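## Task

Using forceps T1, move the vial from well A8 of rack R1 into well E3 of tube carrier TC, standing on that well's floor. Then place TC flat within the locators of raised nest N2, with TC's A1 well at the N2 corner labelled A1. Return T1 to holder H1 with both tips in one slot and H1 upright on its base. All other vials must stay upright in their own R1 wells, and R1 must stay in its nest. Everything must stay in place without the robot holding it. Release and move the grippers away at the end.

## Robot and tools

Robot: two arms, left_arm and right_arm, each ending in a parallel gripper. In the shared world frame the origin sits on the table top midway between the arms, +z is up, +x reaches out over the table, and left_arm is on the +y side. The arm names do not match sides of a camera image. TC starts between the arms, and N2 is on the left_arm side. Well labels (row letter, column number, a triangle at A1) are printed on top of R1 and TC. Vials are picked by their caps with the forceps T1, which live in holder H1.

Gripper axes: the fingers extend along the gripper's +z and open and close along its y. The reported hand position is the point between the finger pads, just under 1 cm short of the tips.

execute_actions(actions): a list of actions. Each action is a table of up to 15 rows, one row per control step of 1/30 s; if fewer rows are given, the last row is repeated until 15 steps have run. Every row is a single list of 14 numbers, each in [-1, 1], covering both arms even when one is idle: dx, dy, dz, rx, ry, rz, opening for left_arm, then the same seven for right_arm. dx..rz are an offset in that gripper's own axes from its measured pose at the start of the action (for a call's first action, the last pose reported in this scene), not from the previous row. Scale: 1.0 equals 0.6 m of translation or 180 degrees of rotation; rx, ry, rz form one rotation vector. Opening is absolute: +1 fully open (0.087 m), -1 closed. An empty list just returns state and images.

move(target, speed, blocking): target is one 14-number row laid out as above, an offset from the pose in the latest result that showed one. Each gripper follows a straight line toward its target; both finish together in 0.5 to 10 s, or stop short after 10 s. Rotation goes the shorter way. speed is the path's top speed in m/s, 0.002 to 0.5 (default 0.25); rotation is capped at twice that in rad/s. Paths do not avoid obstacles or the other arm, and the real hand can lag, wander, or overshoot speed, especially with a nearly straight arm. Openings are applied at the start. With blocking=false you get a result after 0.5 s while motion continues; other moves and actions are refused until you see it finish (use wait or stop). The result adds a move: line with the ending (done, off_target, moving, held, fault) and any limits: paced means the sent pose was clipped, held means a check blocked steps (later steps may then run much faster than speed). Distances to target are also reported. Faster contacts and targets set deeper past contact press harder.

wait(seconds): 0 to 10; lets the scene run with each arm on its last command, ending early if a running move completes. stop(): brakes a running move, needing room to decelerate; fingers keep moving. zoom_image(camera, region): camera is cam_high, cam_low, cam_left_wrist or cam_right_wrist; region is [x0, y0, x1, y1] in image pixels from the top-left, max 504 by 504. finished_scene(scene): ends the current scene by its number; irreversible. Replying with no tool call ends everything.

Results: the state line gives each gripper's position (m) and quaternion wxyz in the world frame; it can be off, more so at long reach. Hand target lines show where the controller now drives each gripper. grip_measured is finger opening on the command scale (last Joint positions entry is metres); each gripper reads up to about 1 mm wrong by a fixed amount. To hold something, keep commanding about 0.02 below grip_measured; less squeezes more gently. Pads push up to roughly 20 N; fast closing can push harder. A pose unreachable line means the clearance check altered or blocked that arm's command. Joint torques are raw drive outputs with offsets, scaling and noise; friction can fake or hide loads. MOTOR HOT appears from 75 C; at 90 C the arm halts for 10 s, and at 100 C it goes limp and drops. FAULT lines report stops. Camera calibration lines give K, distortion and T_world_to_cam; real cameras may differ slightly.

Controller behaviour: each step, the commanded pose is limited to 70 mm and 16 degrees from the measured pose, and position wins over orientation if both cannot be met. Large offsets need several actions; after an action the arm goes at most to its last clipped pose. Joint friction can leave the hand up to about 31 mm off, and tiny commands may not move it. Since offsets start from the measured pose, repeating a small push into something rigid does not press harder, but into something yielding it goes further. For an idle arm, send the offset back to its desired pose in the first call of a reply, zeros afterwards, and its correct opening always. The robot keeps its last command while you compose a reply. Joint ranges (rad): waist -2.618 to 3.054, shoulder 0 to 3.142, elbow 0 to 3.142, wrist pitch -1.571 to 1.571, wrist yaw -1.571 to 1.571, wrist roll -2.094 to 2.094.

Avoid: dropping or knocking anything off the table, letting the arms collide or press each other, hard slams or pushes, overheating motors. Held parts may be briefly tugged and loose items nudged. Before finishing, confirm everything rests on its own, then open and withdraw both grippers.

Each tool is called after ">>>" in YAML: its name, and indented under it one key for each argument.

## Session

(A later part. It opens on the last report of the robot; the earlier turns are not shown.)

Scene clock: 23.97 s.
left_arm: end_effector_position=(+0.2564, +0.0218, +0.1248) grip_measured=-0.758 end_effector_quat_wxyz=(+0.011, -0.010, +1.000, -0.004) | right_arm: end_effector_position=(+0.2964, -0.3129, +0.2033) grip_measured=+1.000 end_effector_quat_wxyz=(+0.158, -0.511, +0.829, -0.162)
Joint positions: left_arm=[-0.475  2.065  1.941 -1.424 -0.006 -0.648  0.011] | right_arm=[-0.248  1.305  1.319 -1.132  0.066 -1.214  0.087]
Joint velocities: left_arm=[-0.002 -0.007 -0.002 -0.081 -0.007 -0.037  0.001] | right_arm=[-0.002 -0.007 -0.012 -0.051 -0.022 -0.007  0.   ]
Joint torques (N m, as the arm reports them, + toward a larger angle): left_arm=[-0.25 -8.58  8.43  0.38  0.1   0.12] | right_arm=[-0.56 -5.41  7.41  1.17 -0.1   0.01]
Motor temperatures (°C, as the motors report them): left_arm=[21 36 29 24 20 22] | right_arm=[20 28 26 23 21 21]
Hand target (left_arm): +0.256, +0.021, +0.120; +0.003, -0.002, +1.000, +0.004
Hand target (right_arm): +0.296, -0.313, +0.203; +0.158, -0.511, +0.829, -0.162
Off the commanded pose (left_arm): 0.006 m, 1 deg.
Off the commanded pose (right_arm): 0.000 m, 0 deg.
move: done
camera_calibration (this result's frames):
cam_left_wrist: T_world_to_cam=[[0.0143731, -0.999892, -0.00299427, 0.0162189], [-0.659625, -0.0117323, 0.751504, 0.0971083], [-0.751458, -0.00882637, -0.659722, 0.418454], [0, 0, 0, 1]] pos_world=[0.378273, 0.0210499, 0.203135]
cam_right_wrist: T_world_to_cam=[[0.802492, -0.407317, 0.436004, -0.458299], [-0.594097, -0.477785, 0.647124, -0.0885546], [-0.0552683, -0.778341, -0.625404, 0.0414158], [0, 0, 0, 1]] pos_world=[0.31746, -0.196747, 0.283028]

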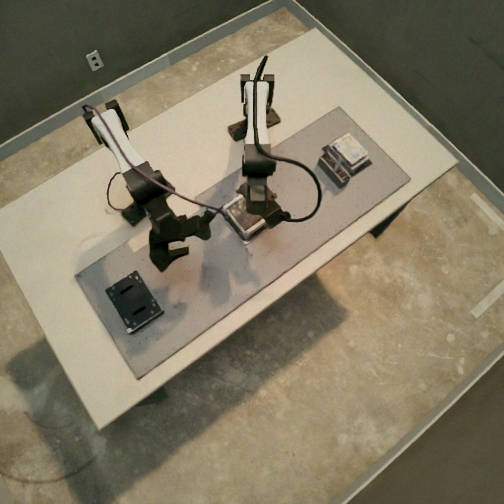

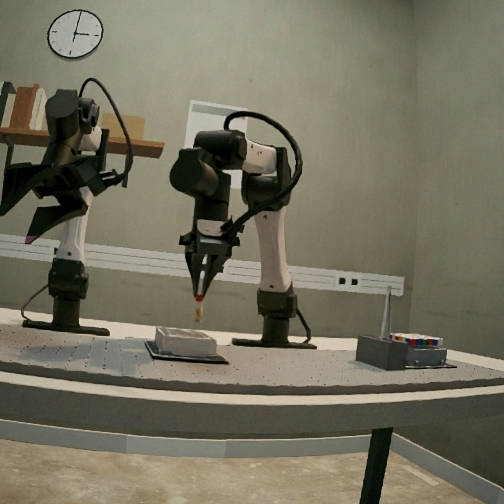

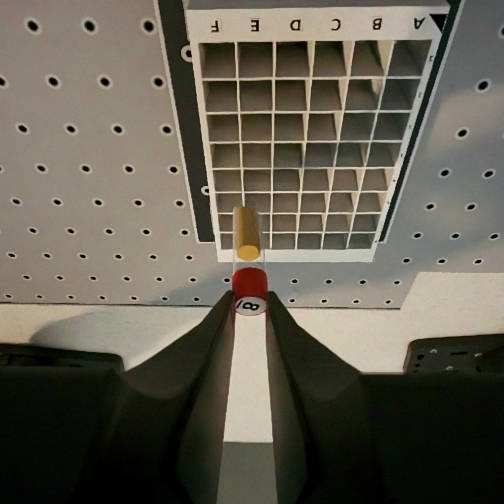

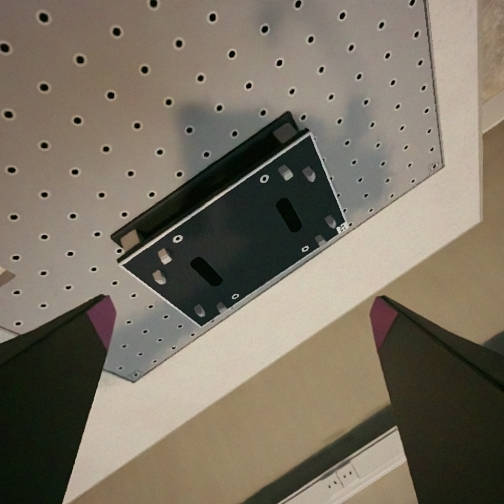

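>>> move:
  target: [-0.045,-0.012,0.03,0,0,0,-0.79, 0,0,0,0,0,0,1]
  speed: 0.06

Scene clock: 25.40 s.
left_arm: end_effector_position=(+0.2787, +0.0135, +0.1135) grip_measured=-0.758 end_effector_quat_wxyz=(+0.014, -0.010, +1.000, -0.006) | right_arm: end_effector_position=(+0.2964, -0.3129, +0.2033) grip_measured=+1.000 end_effector_quat_wxyz=(+0.158, -0.511, +0.829, -0.162)
Joint positions: left_arm=[-0.46   2.159  2.042 -1.423 -0.006 -0.634  0.011] | right_arm=[-0.248  1.305  1.319 -1.132  0.066 -1.214  0.087]
Joint velocities: left_arm=[ 0.002  0.002 -0.012  0.037  0.037 -0.022  0.   ] | right_arm=[-0.007  0.002  0.022  0.022 -0.037 -0.051  0.   ]
Joint torques (N m, as the arm reports them, + toward a larger angle): left_arm=[ 0.8  -9.37  8.56  0.49  0.13  0.11] | right_arm=[-0.62 -5.25  7.4   1.2  -0.08 -0.01]
Motor temperatures (°C, as the motors report them): left_arm=[21 37 29 24 20 22] | right_arm=[20 28 27 23 21 21]
Hand target (left_arm): +0.284, +0.015, +0.108; +0.011, -0.010, +1.000, -0.005
Hand target (right_arm): +0.296, -0.313, +0.203; +0.158, -0.511, +0.829, -0.162
Off the commanded pose (left_arm): 0.008 m, 0 deg.
Off the commanded pose (right_arm): 0.000 m, 0 deg.
move: done
camera_calibration (this result's frames):
cam_left_wrist: T_world_to_cam=[[0.0151471, -0.999885, 0.00117522, 0.0069387], [-0.664381, -0.00918619, 0.747337, 0.121944], [-0.74724, -0.0121007, -0.664444, 0.427117], [0, 0, 0, 1]] pos_world=[0.400071, 0.0132265, 0.192653]
cam_right_wrist: T_world_to_cam=[[0.802492, -0.407317, 0.436004, -0.458299], [-0.594097, -0.477785, 0.647124, -0.0885546], [-0.0552683, -0.778341, -0.625404, 0.0414158], [0, 0, 0, 1]] pos_world=[0.31746, -0.196747, 0.283028]

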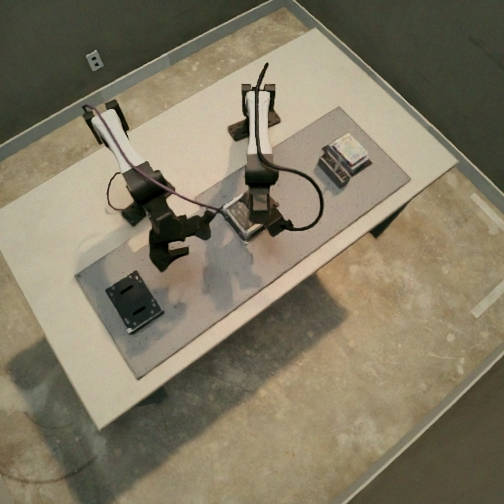

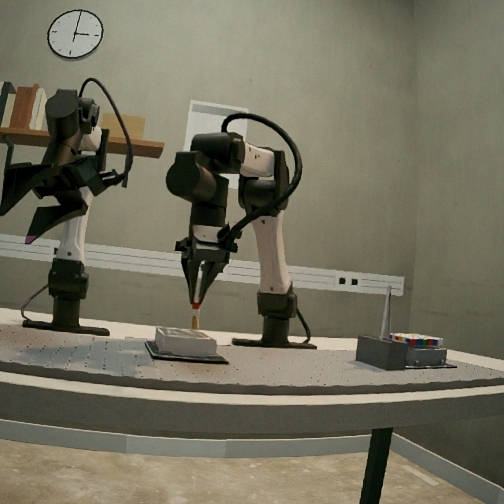

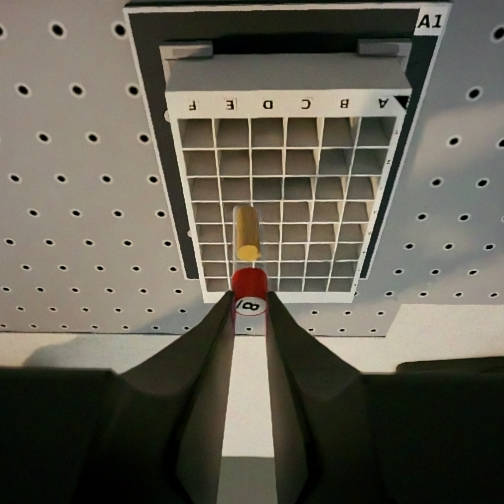

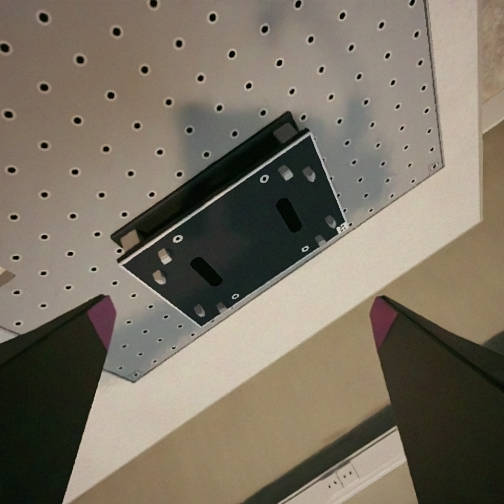

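>>> move:
  target: [0,0.016,0.025,0,0,0,-0.79, 0,0,0,0,0,0,1]
  speed: 0.03

>>> zoom_image:
  camera: "cam_left_wrist"
  region: [150, 80, 400, 330]

Scene clock: 26.63 s.
left_arm: end_effector_position=(+0.2778, +0.0156, +0.1051) grip_measured=-0.758 end_effector_quat_wxyz=(+0.016, -0.010, +1.000, -0.013) | right_arm: end_effector_position=(+0.2964, -0.3129, +0.2033) grip_measured=+1.000 end_effector_quat_wxyz=(+0.158, -0.511, +0.829, -0.162)
Joint positions: left_arm=[-0.454  2.133  1.968 -1.364  0.002 -0.627  0.011] | right_arm=[-0.248  1.305  1.319 -1.132  0.066 -1.214  0.087]
Joint velocities: left_arm=[ 0.002  0.027 -0.017  0.066  0.051 -0.051  0.001] | right_arm=[ 0.002 -0.002  0.002  0.007  0.007  0.066  0.   ]
Joint torques (N m, as the arm reports them, + toward a larger angle): left_arm=[  1.09 -11.14   4.5    0.65   0.02   0.14] | right_arm=[-0.52 -5.26  7.38  1.18 -0.07 -0.01]
Motor temperatures (°C, as the motors report them): left_arm=[21 37 29 24 20 22] | right_arm=[20 28 27 23 21 21]
Hand target (left_arm): +0.279, +0.023, +0.098; +0.014, -0.010, +1.000, -0.006
Hand target (right_arm): +0.296, -0.313, +0.203; +0.158, -0.511, +0.829, -0.162
Off the commanded pose (left_arm): 0.010 m, 1 deg.
Off the commanded pose (right_arm): 0.000 m, 0 deg.
move: done
camera_calibration (this result's frames):
cam_left_wrist: T_world_to_cam=[[0.0136977, -0.999813, 0.0136223, 0.00806148], [-0.667982, 0.000987707, 0.744176, 0.128793], [-0.744051, -0.019293, -0.667844, 0.420479], [0, 0, 0, 1]] pos_world=[0.398779, 0.016045, 0.18486]
cam_right_wrist: T_world_to_cam=[[0.802492, -0.407317, 0.436004, -0.458299], [-0.594097, -0.477785, 0.647124, -0.0885546], [-0.0552683, -0.778341, -0.625404, 0.0414158], [0, 0, 0, 1]] pos_world=[0.31746, -0.196747, 0.283028]

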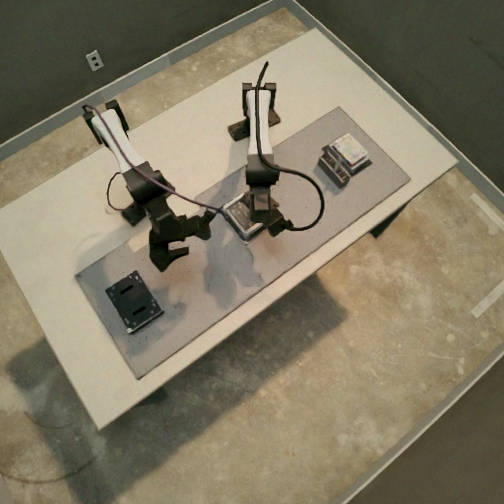

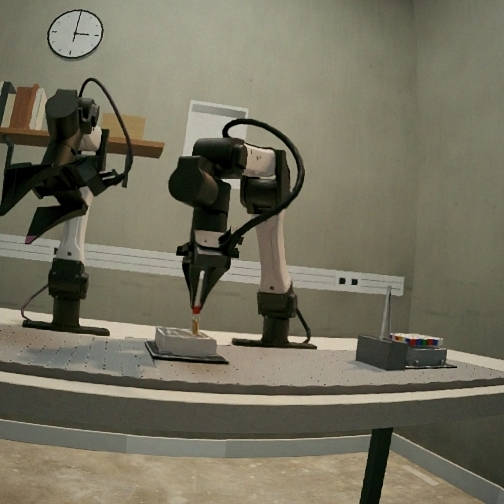

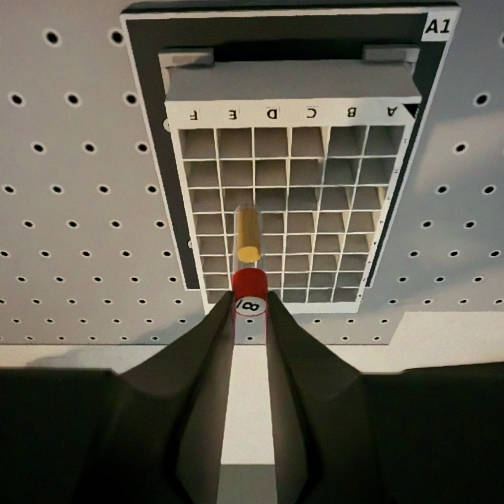

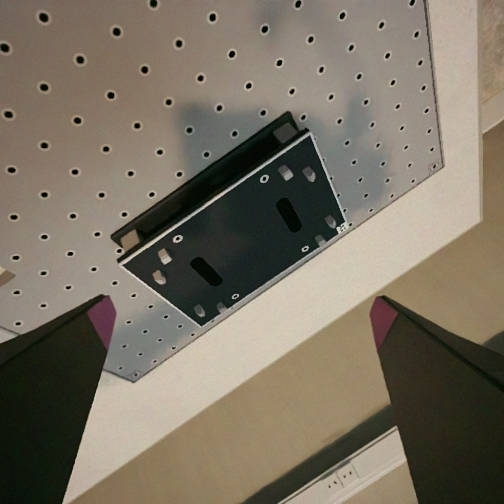

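Region (150, 80, 400, 330) of cam_left_wrist's 504x504 image, scaled by 2.016, with more detail than that image has.

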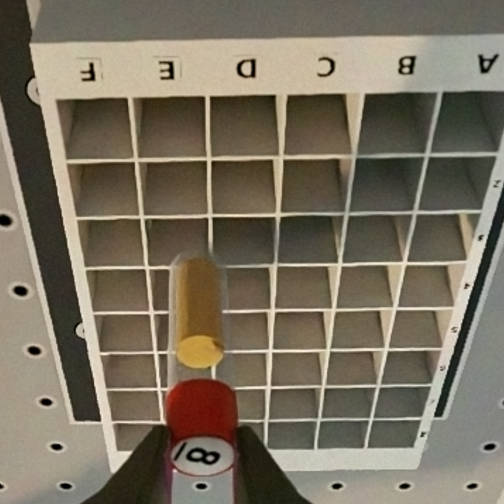

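Need ~+4mm y, +3mm x.

>>> move:
  target: [-0.012,0.018,0.008,0,0,0,-0.79, 0,0,0,0,0,0,1]
  speed: 0.03

>>> zoom_image:
  camera: "cam_left_wrist"
  region: [150, 80, 400, 330]

Scene clock: 27.77 s.
left_arm: end_effector_position=(+0.2816, +0.0185, +0.1054) grip_measured=-0.758 end_effector_quat_wxyz=(+0.015, -0.009, +1.000, -0.020) | right_arm: end_effector_position=(+0.2964, -0.3129, +0.2033) grip_measured=+1.000 end_effector_quat_wxyz=(+0.158, -0.511, +0.829, -0.162)
Joint positions: left_arm=[-0.437  2.133  1.968 -1.359  0.016 -0.61   0.011] | right_arm=[-0.248  1.305  1.319 -1.132  0.066 -1.214  0.087]
Joint velocities: left_arm=[ 0.012  0.032  0.012  0.037  0.007 -0.007 -0.001] | right_arm=[-0.002 -0.002 -0.002 -0.022 -0.051 -0.066  0.   ]
Joint torques (N m, as the arm reports them, + toward a larger angle): left_arm=[  1.24 -11.14   5.46   0.65  -0.04   0.16] | right_arm=[-0.62 -5.28  7.44  1.2  -0.11 -0.04]
Motor temperatures (°C, as the motors report them): left_arm=[21 38 29 24 20 22] | right_arm=[20 28 27 23 21 21]
Hand target (left_arm): +0.285, +0.026, +0.101; +0.016, -0.010, +1.000, -0.013
Hand target (right_arm): +0.296, -0.313, +0.203; +0.158, -0.511, +0.829, -0.162
Off the commanded pose (left_arm): 0.010 m, 1 deg.
Off the commanded pose (right_arm): 0.000 m, 0 deg.
move: done
camera_calibration (this result's frames):
cam_left_wrist: T_world_to_cam=[[0.0127524, -0.99952, 0.028223, 0.00969903], [-0.665822, 0.0125697, 0.746004, 0.130129], [-0.746001, -0.0283049, -0.665343, 0.423937], [0, 0, 0, 1]] pos_world=[0.402776, 0.0200582, 0.184713]
cam_right_wrist: T_world_to_cam=[[0.802492, -0.407317, 0.436004, -0.458299], [-0.594097, -0.477785, 0.647124, -0.0885546], [-0.0552683, -0.778341, -0.625404, 0.0414158], [0, 0, 0, 1]] pos_world=[0.31746, -0.196747, 0.283028]

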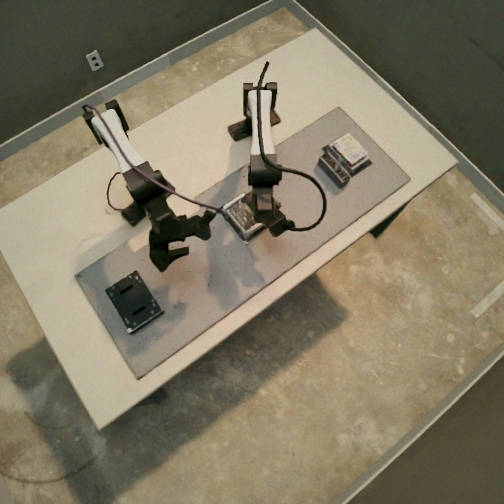

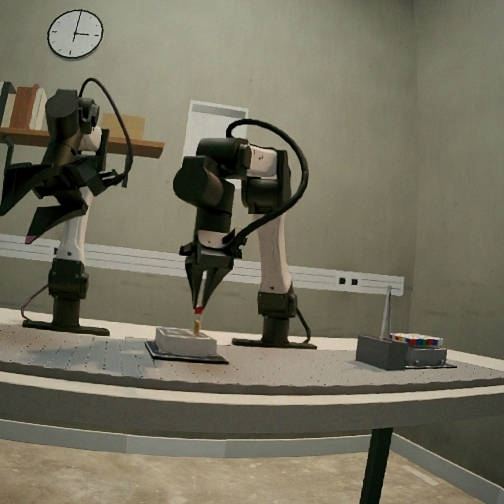

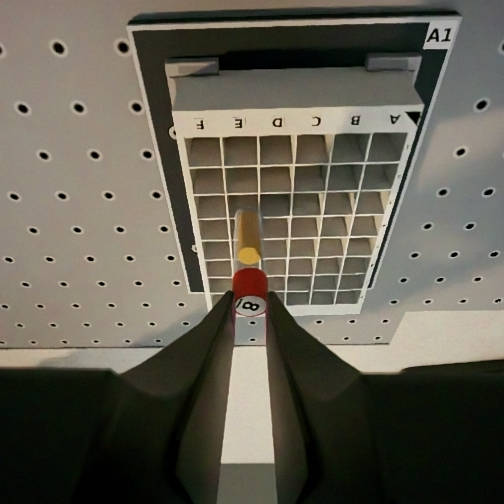

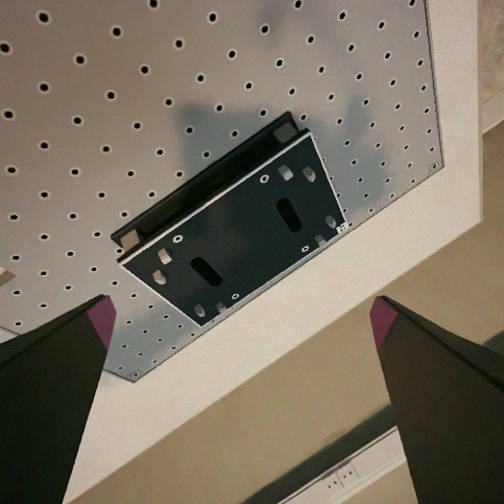

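Region (150, 80, 400, 330) of cam_left_wrist's 504x504 image, scaled by 2.016, with more detail than that image has.

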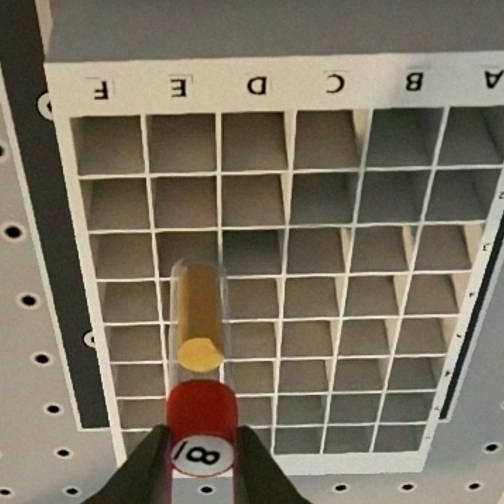

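>>> move:
  target: [0,0.012,0.035,0,0,0,-0.79, 0,0,0,0,0,0,1]
  speed: 0.02

>>> zoom_image:
  camera: "cam_left_wrist"
  region: [150, 80, 400, 330]

Scene clock: 29.47 s.
left_arm: end_effector_position=(+0.2800, +0.0184, +0.1038) grip_measured=-0.758 end_effector_quat_wxyz=(+0.025, -0.007, +0.999, -0.031) | right_arm: end_effector_position=(+0.2964, -0.3129, +0.2033) grip_measured=+1.000 end_effector_quat_wxyz=(+0.158, -0.511, +0.829, -0.162)
Joint positions: left_arm=[-0.437  2.094  1.903 -1.304  0.023 -0.605  0.011] | right_arm=[-0.248  1.305  1.319 -1.132  0.066 -1.214  0.087]
Joint velocities: left_arm=[-0.017 -0.022  0.002 -0.022 -0.007 -0.007 -0.001] | right_arm=[ 0.017  0.002  0.007 -0.022  0.022 -0.11   0.   ]
Joint torques (N m, as the arm reports them, + toward a larger angle): left_arm=[ 1.11 -9.2   3.45  0.9   0.09  0.12] | right_arm=[-0.58 -5.27  7.48  1.19 -0.08 -0.07]
Motor temperatures (°C, as the motors report them): left_arm=[21 38 29 24 20 22] | right_arm=[20 28 27 23 21 21]
Hand target (left_arm): +0.282, +0.025, +0.085; +0.014, -0.009, +1.000, -0.020
Hand target (right_arm): +0.296, -0.313, +0.203; +0.158, -0.511, +0.829, -0.162
Off the commanded pose (left_arm): 0.021 m, 2 deg.
Off the commanded pose (right_arm): 0.000 m, 0 deg.
move: off_target (left_arm)
camera_calibration (this result's frames):
cam_left_wrist: T_world_to_cam=[[0.00698149, -0.998737, 0.0497534, 0.00901], [-0.681007, 0.0316848, 0.731591, 0.135599], [-0.732244, -0.03899, -0.679925, 0.419609], [0, 0, 0, 1]] pos_world=[0.399537, 0.0210627, 0.185651]
cam_right_wrist: T_world_to_cam=[[0.802492, -0.407317, 0.436004, -0.458299], [-0.594097, -0.477785, 0.647124, -0.0885546], [-0.0552683, -0.778341, -0.625404, 0.0414158], [0, 0, 0, 1]] pos_world=[0.31746, -0.196747, 0.283028]

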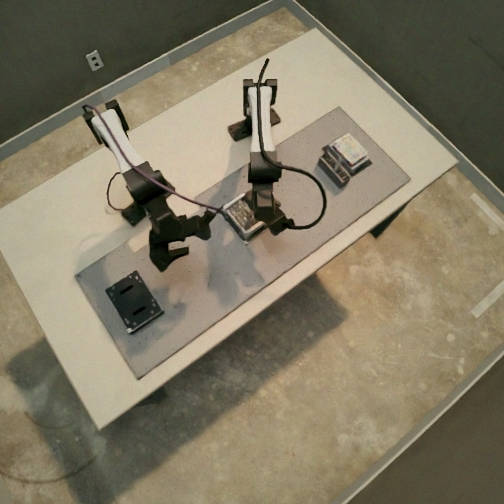

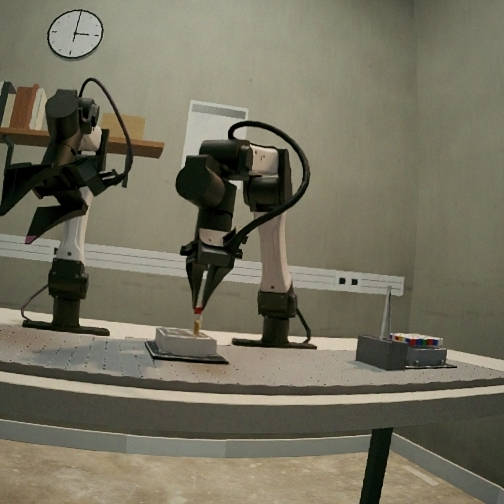

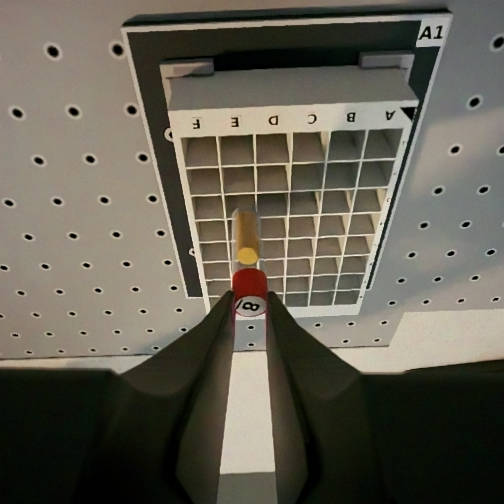

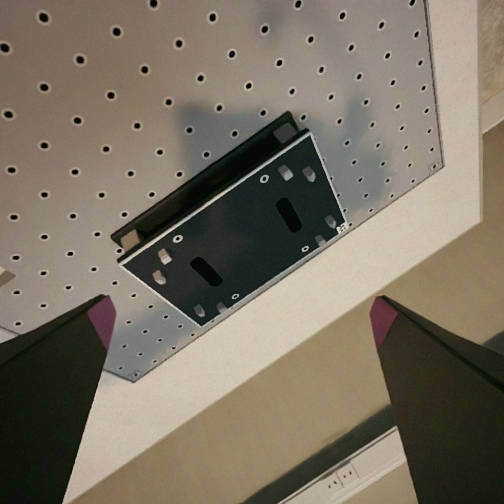

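Region (150, 80, 400, 330) of cam_left_wrist's 504x504 image, scaled by 2.016, with more detail than that image has.

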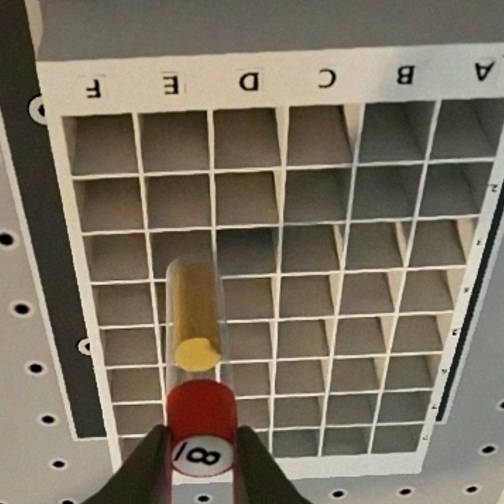

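>>> move:
  target: [-0.018,0.016,-0.012,-0.02,0.016,0,-0.79, 0,0,0,0,0,0,1]
  speed: 0.03

>>> zoom_image:
  camera: "cam_left_wrist"
  region: [150, 80, 400, 330]

Scene clock: 31.67 s.
left_arm: end_effector_position=(+0.2869, +0.0234, +0.1181) grip_measured=-0.758 end_effector_quat_wxyz=(+0.010, -0.006, +1.000, -0.009) | right_arm: end_effector_position=(+0.2964, -0.3129, +0.2033) grip_measured=+1.000 end_effector_quat_wxyz=(+0.158, -0.511, +0.829, -0.162)
Joint positions: left_arm=[-0.426  2.175  2.084 -1.454  0.004 -0.593  0.011] | right_arm=[-0.248  1.305  1.319 -1.132  0.066 -1.214  0.087]
Joint velocities: left_arm=[-0.002 -0.007 -0.002 -0.037  0.007 -0.037  0.   ] | right_arm=[ 0.002 -0.012 -0.012  0.007  0.022  0.037  0.   ]
Joint torques (N m, as the arm reports them, + toward a larger angle): left_arm=[ 1.01 -9.14  8.56  0.38  0.08  0.13] | right_arm=[-0.58 -5.15  7.35  1.19 -0.09 -0.03]
Motor temperatures (°C, as the motors report them): left_arm=[21 39 30 24 20 22] | right_arm=[20 28 27 23 21 21]
Hand target (left_arm): +0.290, +0.028, +0.112; +0.000, -0.007, +1.000, +0.000
Hand target (right_arm): +0.296, -0.313, +0.203; +0.158, -0.511, +0.829, -0.162
Off the commanded pose (left_arm): 0.009 m, 2 deg.
Off the commanded pose (right_arm): 0.000 m, 0 deg.
move: done
camera_calibration (this result's frames):
cam_left_wrist: T_world_to_cam=[[0.00727711, -0.999955, 0.00604194, 0.0183592], [-0.657704, -0.000234936, 0.753277, 0.121164], [-0.753242, -0.00945549, -0.657676, 0.437221], [0, 0, 0, 1]] pos_world=[0.40889, 0.022521, 0.196169]
cam_right_wrist: T_world_to_cam=[[0.802492, -0.407317, 0.436004, -0.458299], [-0.594097, -0.477785, 0.647124, -0.0885546], [-0.0552683, -0.778341, -0.625404, 0.0414158], [0, 0, 0, 1]] pos_world=[0.31746, -0.196747, 0.283028]

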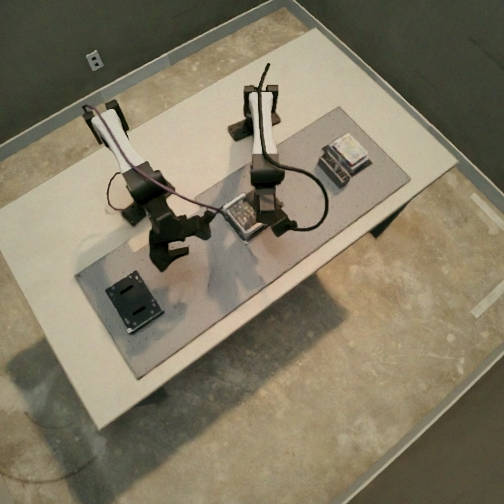

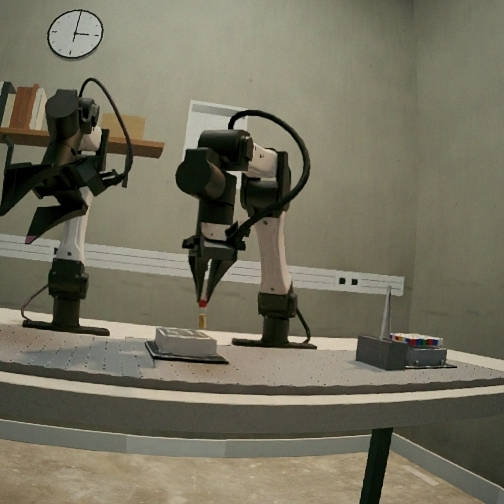

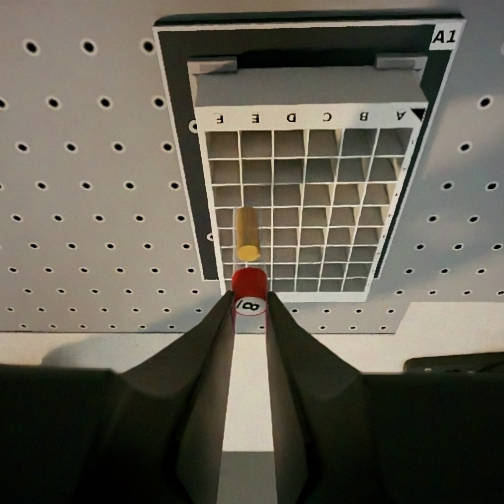

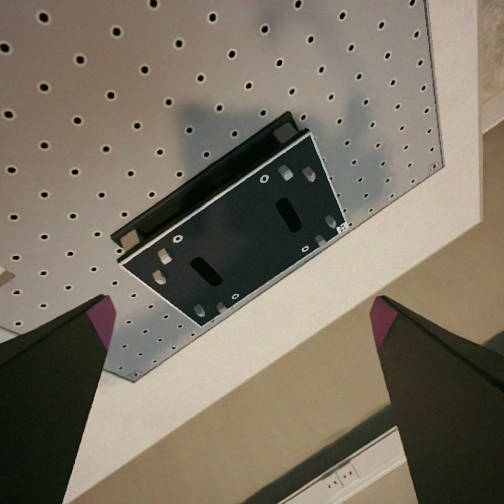

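Region (150, 80, 400, 330) of cam_left_wrist's 504x504 image, scaled by 2.016, with more detail than that image has.

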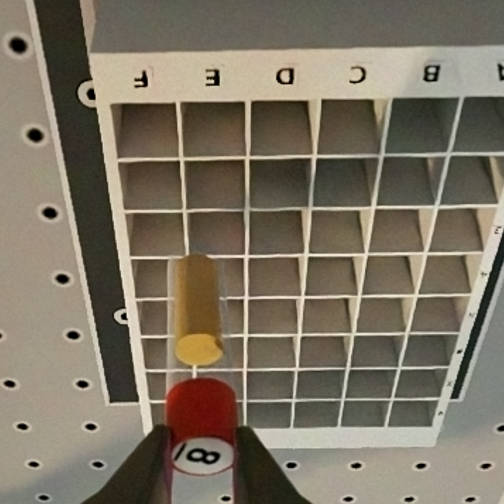

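>>> move:
  target: [0,-0.016,0.022,0,0,0,-0.79, 0,0,0,0,0,0,1]
  speed: 0.03

>>> zoom_image:
  camera: "cam_left_wrist"
  region: [150, 80, 400, 330]

Scene clock: 32.93 s.
left_arm: end_effector_position=(+0.2915, +0.0167, +0.1174) grip_measured=-0.758 end_effector_quat_wxyz=(+0.022, -0.006, +1.000, -0.017) | right_arm: end_effector_position=(+0.2964, -0.3129, +0.2033) grip_measured=+1.000 end_effector_quat_wxyz=(+0.158, -0.511, +0.829, -0.162)
Joint positions: left_arm=[-0.433  2.175  2.084 -1.424  0.004 -0.6    0.011] | right_arm=[-0.248  1.305  1.319 -1.132  0.066 -1.214  0.087]
Joint velocities: left_arm=[ 0.007 -0.007  0.017 -0.022  0.022 -0.139 -0.001] | right_arm=[ 0.007  0.002 -0.002 -0.037  0.051  0.007  0.   ]
Joint torques (N m, as the arm reports them, + toward a larger angle): left_arm=[-0.58 -9.69  5.58  0.59  0.12 -0.06] | right_arm=[-0.52 -5.24  7.37  1.2  -0.12 -0.01]
Motor temperatures (°C, as the motors report them): left_arm=[21 39 30 24 20 22] | right_arm=[20 28 27 23 21 21]
Hand target (left_arm): +0.287, +0.014, +0.105; +0.010, -0.006, +1.000, -0.009
Hand target (right_arm): +0.296, -0.313, +0.203; +0.158, -0.511, +0.829, -0.162
Off the commanded pose (left_arm): 0.013 m, 2 deg.
Off the commanded pose (right_arm): 0.000 m, 0 deg.
move: off_target (left_arm)
camera_calibration (this result's frames):
cam_left_wrist: T_world_to_cam=[[0.00692518, -0.999718, 0.0227353, 0.00976864], [-0.676454, 0.0120608, 0.736386, 0.131995], [-0.736452, -0.020479, -0.676179, 0.437619], [0, 0, 0, 1]] pos_world=[0.411506, 0.0171359, 0.198487]
cam_right_wrist: T_world_to_cam=[[0.802492, -0.407317, 0.436004, -0.458299], [-0.594097, -0.477785, 0.647124, -0.0885546], [-0.0552683, -0.778341, -0.625404, 0.0414158], [0, 0, 0, 1]] pos_world=[0.31746, -0.196747, 0.283028]

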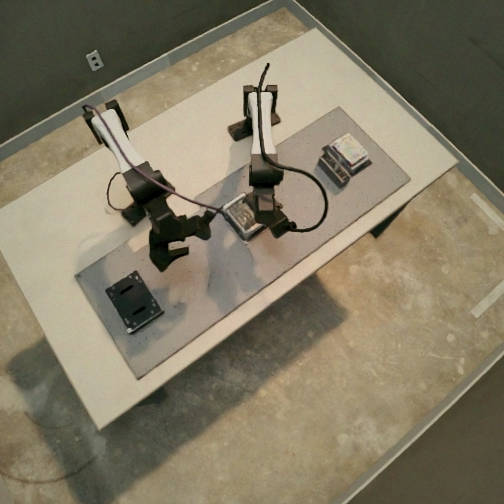

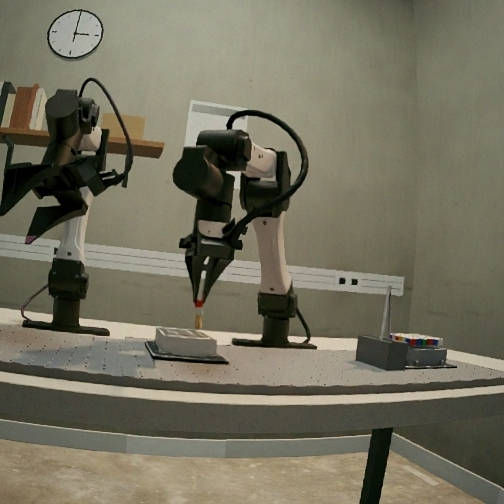

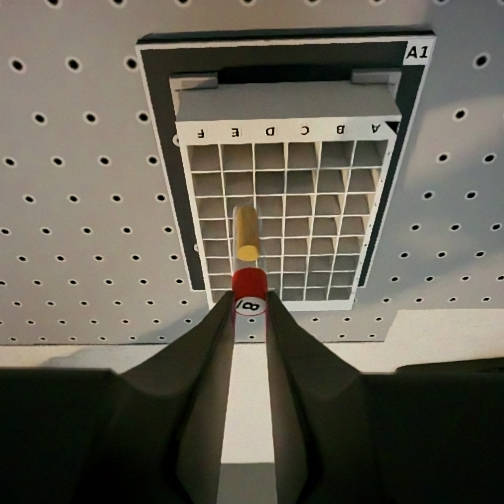

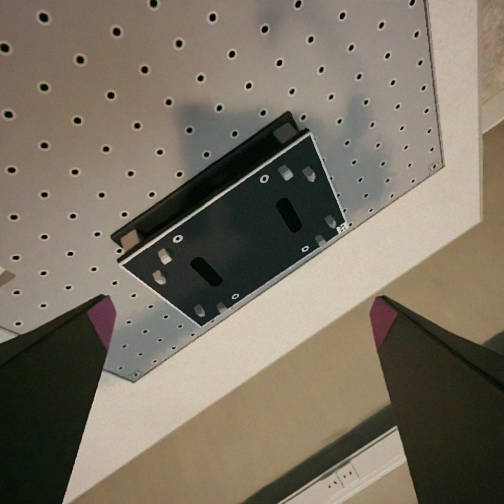

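Region (150, 80, 400, 330) of cam_left_wrist's 504x504 image, scaled by 2.016, with more detail than that image has.

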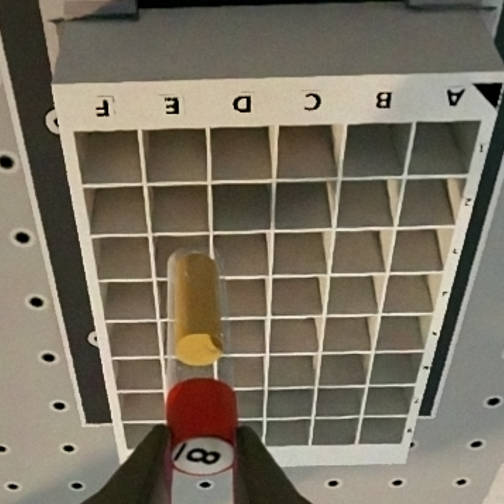

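>>> move:
  target: [0.009,0.006,0.03,-0.005,0.008,0,-0.79, 0,0,0,0,0,0,1]
  speed: 0.02

>>> zoom_image:
  camera: "cam_left_wrist"
  region: [150, 80, 400, 330]

Scene clock: 34.53 s.
left_arm: end_effector_position=(+0.2891, +0.0182, +0.1057) grip_measured=-0.758 end_effector_quat_wxyz=(+0.015, -0.007, +1.000, -0.013) | right_arm: end_effector_position=(+0.2964, -0.3129, +0.2033) grip_measured=+1.000 end_effector_quat_wxyz=(+0.158, -0.511, +0.829, -0.162)
Joint positions: left_arm=[-0.433  2.175  2.036 -1.393  0.004 -0.601  0.011] | right_arm=[-0.248  1.305  1.319 -1.132  0.066 -1.214  0.087]
Joint velocities: left_arm=[-0.002 -0.002 -0.002 -0.007  0.007 -0.007 -0.   ] | right_arm=[-0.002 -0.022  0.007  0.051  0.007  0.007  0.   ]
Joint torques (N m, as the arm reports them, + toward a larger angle): left_arm=[  0.17 -11.32   4.78   0.64   0.13   0.04] | right_arm=[-0.67 -5.24  7.34  1.22 -0.09  0.  ]
Motor temperatures (°C, as the motors report them): left_arm=[21 40 30 24 20 22] | right_arm=[20 28 27 23 21 21]
Hand target (left_arm): +0.287, +0.020, +0.099; +0.009, -0.007, +1.000, -0.009
Hand target (right_arm): +0.296, -0.313, +0.203; +0.158, -0.511, +0.829, -0.162
Off the commanded pose (left_arm): 0.007 m, 1 deg.
Off the commanded pose (right_arm): 0.000 m, 0 deg.
move: done
camera_calibration (this result's frames):
cam_left_wrist: T_world_to_cam=[[0.00793202, -0.999878, 0.013465, 0.0121944], [-0.665692, 0.00476799, 0.746211, 0.135006], [-0.746184, -0.0148825, -0.665573, 0.42958], [0, 0, 0, 1]] pos_world=[0.410321, 0.0179424, 0.18501]
cam_right_wrist: T_world_to_cam=[[0.802492, -0.407317, 0.436004, -0.458299], [-0.594097, -0.477785, 0.647124, -0.0885546], [-0.0552683, -0.778341, -0.625404, 0.0414158], [0, 0, 0, 1]] pos_world=[0.31746, -0.196747, 0.283028]

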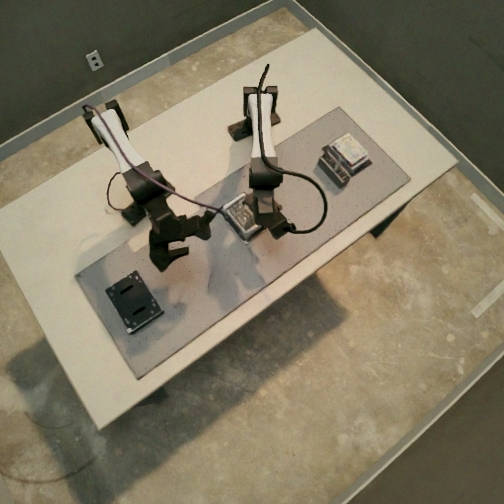

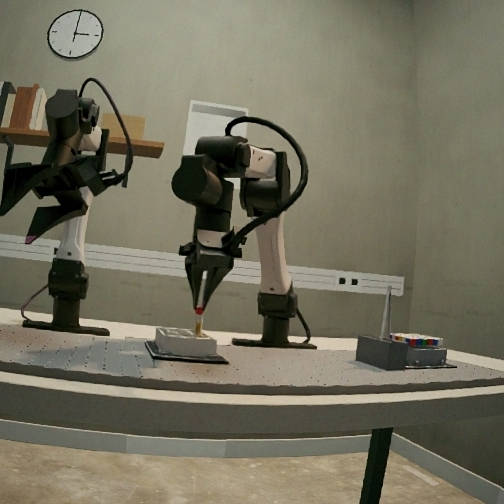

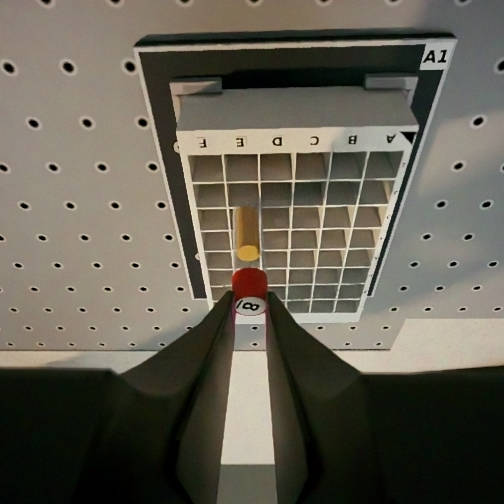

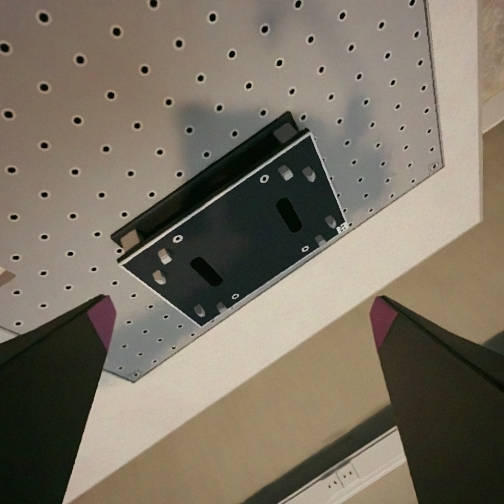

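Region (150, 80, 400, 330) of cam_left_wrist's 504x504 image, scaled by 2.016, with more detail than that image has.

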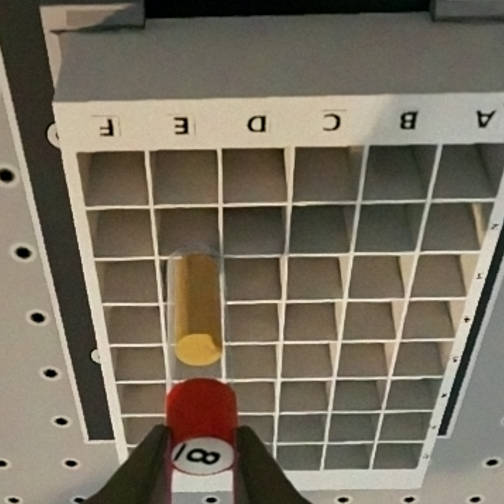

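>>> move:
  target: [0.012,0.004,0.03,0,0,0,-0.79, 0,0,0,0,0,0,1]
  speed: 0.02

>>> zoom_image:
  camera: "cam_left_wrist"
  region: [150, 80, 400, 330]

Scene clock: 36.37 s.
left_arm: end_effector_position=(+0.2847, +0.0194, +0.1039) grip_measured=-0.758 end_effector_quat_wxyz=(+0.023, -0.007, +0.999, -0.023) | right_arm: end_effector_position=(+0.2964, -0.3129, +0.2033) grip_measured=+1.000 end_effector_quat_wxyz=(+0.158, -0.511, +0.829, -0.162)
Joint positions: left_arm=[-0.433  2.123  1.948 -1.332  0.012 -0.601  0.011] | right_arm=[-0.248  1.305  1.319 -1.132  0.066 -1.214  0.087]
Joint velocities: left_arm=[-0.002  0.007  0.012  0.007  0.051  0.007 -0.   ] | right_arm=[-0.012 -0.017  0.007  0.022 -0.007  0.007  0.   ]
Joint torques (N m, as the arm reports them, + toward a larger angle): left_arm=[-0.25 -9.81  3.62  0.82  0.03  0.  ] | right_arm=[-0.55 -5.29  7.23  1.2  -0.08 -0.03]
Motor temperatures (°C, as the motors report them): left_arm=[21 40 30 24 20 22] | right_arm=[20 29 27 23 21 21]
Hand target (left_arm): +0.282, +0.021, +0.088; +0.014, -0.007, +1.000, -0.012
Hand target (right_arm): +0.296, -0.313, +0.203; +0.158, -0.511, +0.829, -0.162
Off the commanded pose (left_arm): 0.017 m, 2 deg.
Off the commanded pose (right_arm): 0.000 m, 0 deg.
move: off_target (left_arm)
camera_calibration (this result's frames):
cam_left_wrist: T_world_to_cam=[[0.00711631, -0.999383, 0.0344048, 0.0115282], [-0.678161, 0.0204613, 0.734628, 0.137863], [-0.734879, -0.0285598, -0.677597, 0.423439], [0, 0, 0, 1]] pos_world=[0.404587, 0.0207936, 0.185246]
cam_right_wrist: T_world_to_cam=[[0.802492, -0.407317, 0.436004, -0.458299], [-0.594097, -0.477785, 0.647124, -0.0885546], [-0.0552683, -0.778341, -0.625404, 0.0414158], [0, 0, 0, 1]] pos_world=[0.31746, -0.196747, 0.283028]

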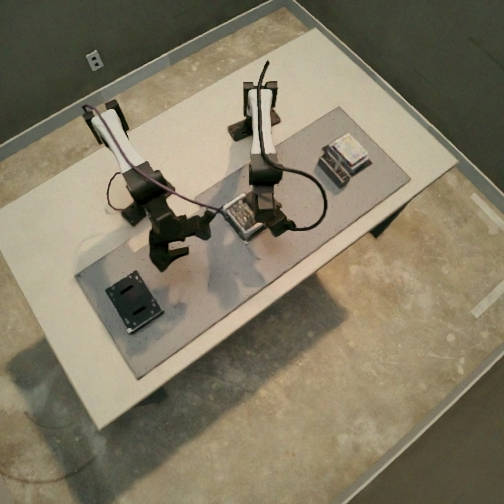

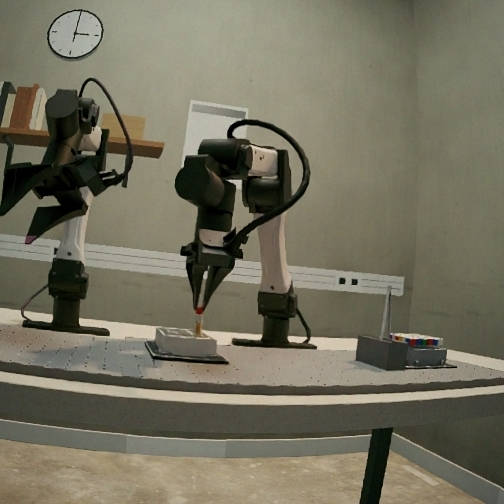

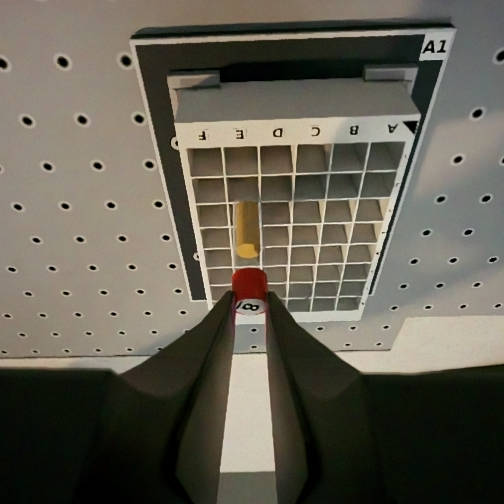

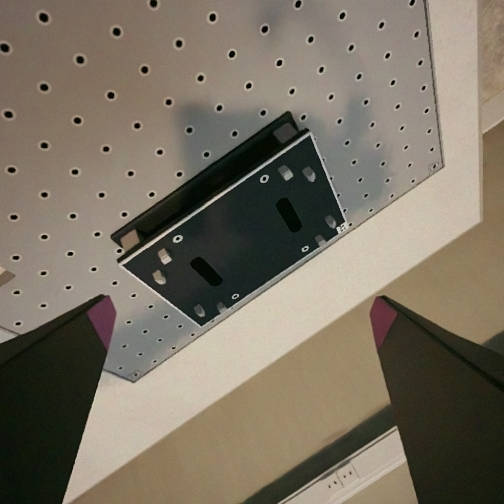

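Region (150, 80, 400, 330) of cam_left_wrist's 504x504 image, scaled by 2.016, with more detail than that image has.

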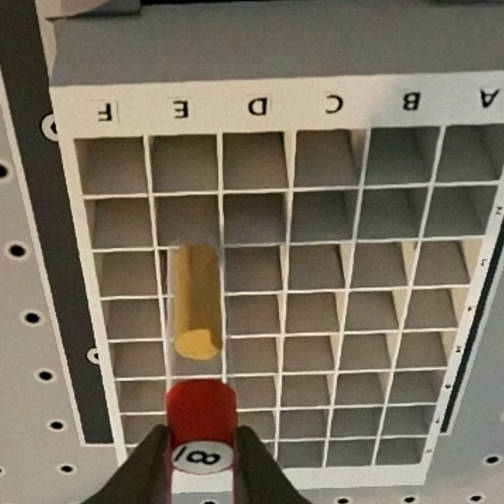

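>>> move:
  target: [0.006,0.008,-0.006,-0.008,0.008,0,-0.79, 0,0,0,0,0,0,1]
  speed: 0.02

>>> zoom_image:
  camera: "cam_left_wrist"
  region: [150, 80, 400, 330]

Scene clock: 38.07 s.
left_arm: end_effector_position=(+0.2799, +0.0230, +0.1087) grip_measured=-0.758 end_effector_quat_wxyz=(+0.015, -0.007, +1.000, -0.016) | right_arm: end_effector_position=(+0.2964, -0.3129, +0.2033) grip_measured=+1.000 end_effector_quat_wxyz=(+0.158, -0.511, +0.829, -0.162)
Joint positions: left_arm=[-0.433  2.121  1.963 -1.37   0.01  -0.601  0.011] | right_arm=[-0.248  1.305  1.319 -1.132  0.066 -1.214  0.087]
Joint velocities: left_arm=[-0.032  0.007 -0.002  0.037 -0.022  0.007  0.   ] | right_arm=[-0.002 -0.007 -0.017 -0.037  0.007 -0.066  0.   ]
Joint torques (N m, as the arm reports them, + toward a larger angle): left_arm=[ 0.13 -9.71  8.5   0.39  0.09  0.05] | right_arm=[-0.6  -5.15  7.33  1.18 -0.07 -0.05]
Motor temperatures (°C, as the motors report them): left_arm=[21 41 30 24 20 22] | right_arm=[20 29 27 23 21 21]
Hand target (left_arm): +0.281, +0.024, +0.107; +0.011, -0.007, +1.000, -0.011
Hand target (right_arm): +0.296, -0.313, +0.203; +0.158, -0.511, +0.829, -0.162
Off the commanded pose (left_arm): 0.002 m, 1 deg.
Off the commanded pose (right_arm): 0.000 m, 0 deg.
move: done
camera_calibration (this result's frames):
cam_left_wrist: T_world_to_cam=[[0.00767421, -0.999748, 0.0210801, 0.0162954], [-0.666013, 0.0106144, 0.745864, 0.12655], [-0.7459, -0.0197635, -0.665764, 0.424907], [0, 0, 0, 1]] pos_world=[0.401097, 0.0233457, 0.188156]
cam_right_wrist: T_world_to_cam=[[0.802492, -0.407317, 0.436004, -0.458299], [-0.594097, -0.477785, 0.647124, -0.0885546], [-0.0552683, -0.778341, -0.625404, 0.0414158], [0, 0, 0, 1]] pos_world=[0.31746, -0.196747, 0.283028]

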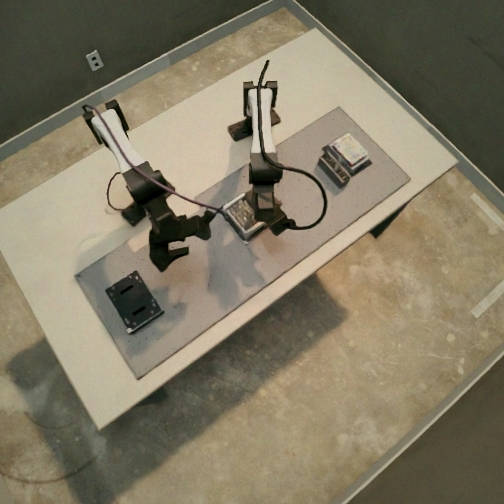

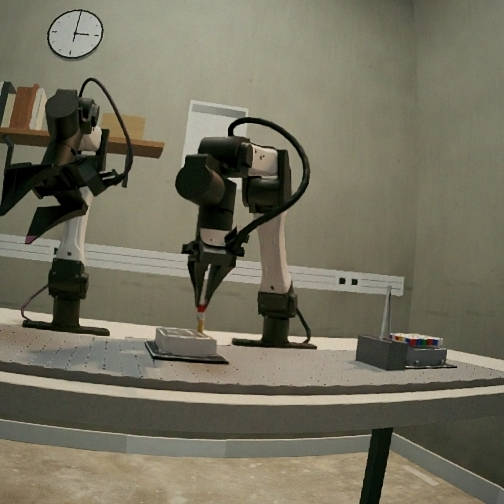

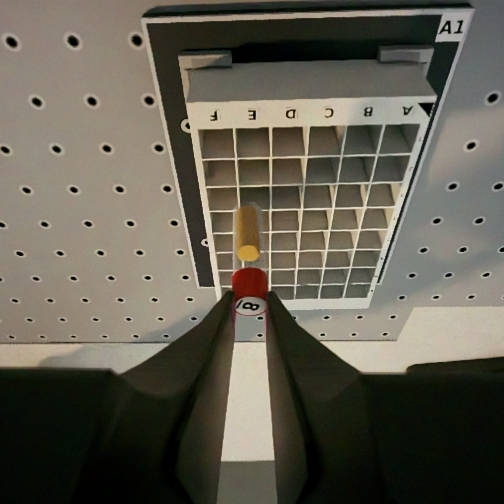

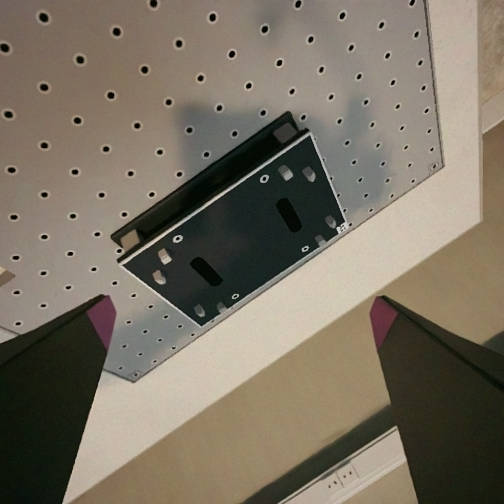

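Region (150, 80, 400, 330) of cam_left_wrist's 504x504 image, scaled by 2.016, with more detail than that image has.

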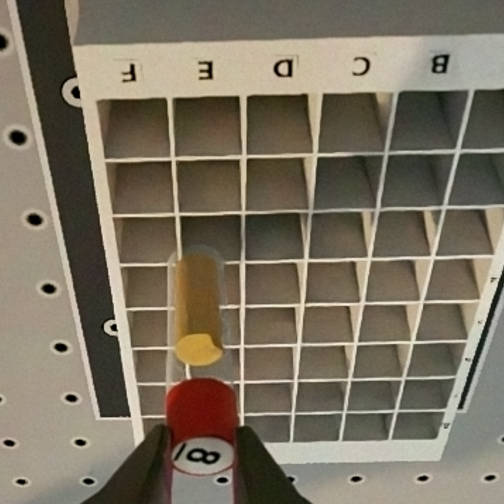

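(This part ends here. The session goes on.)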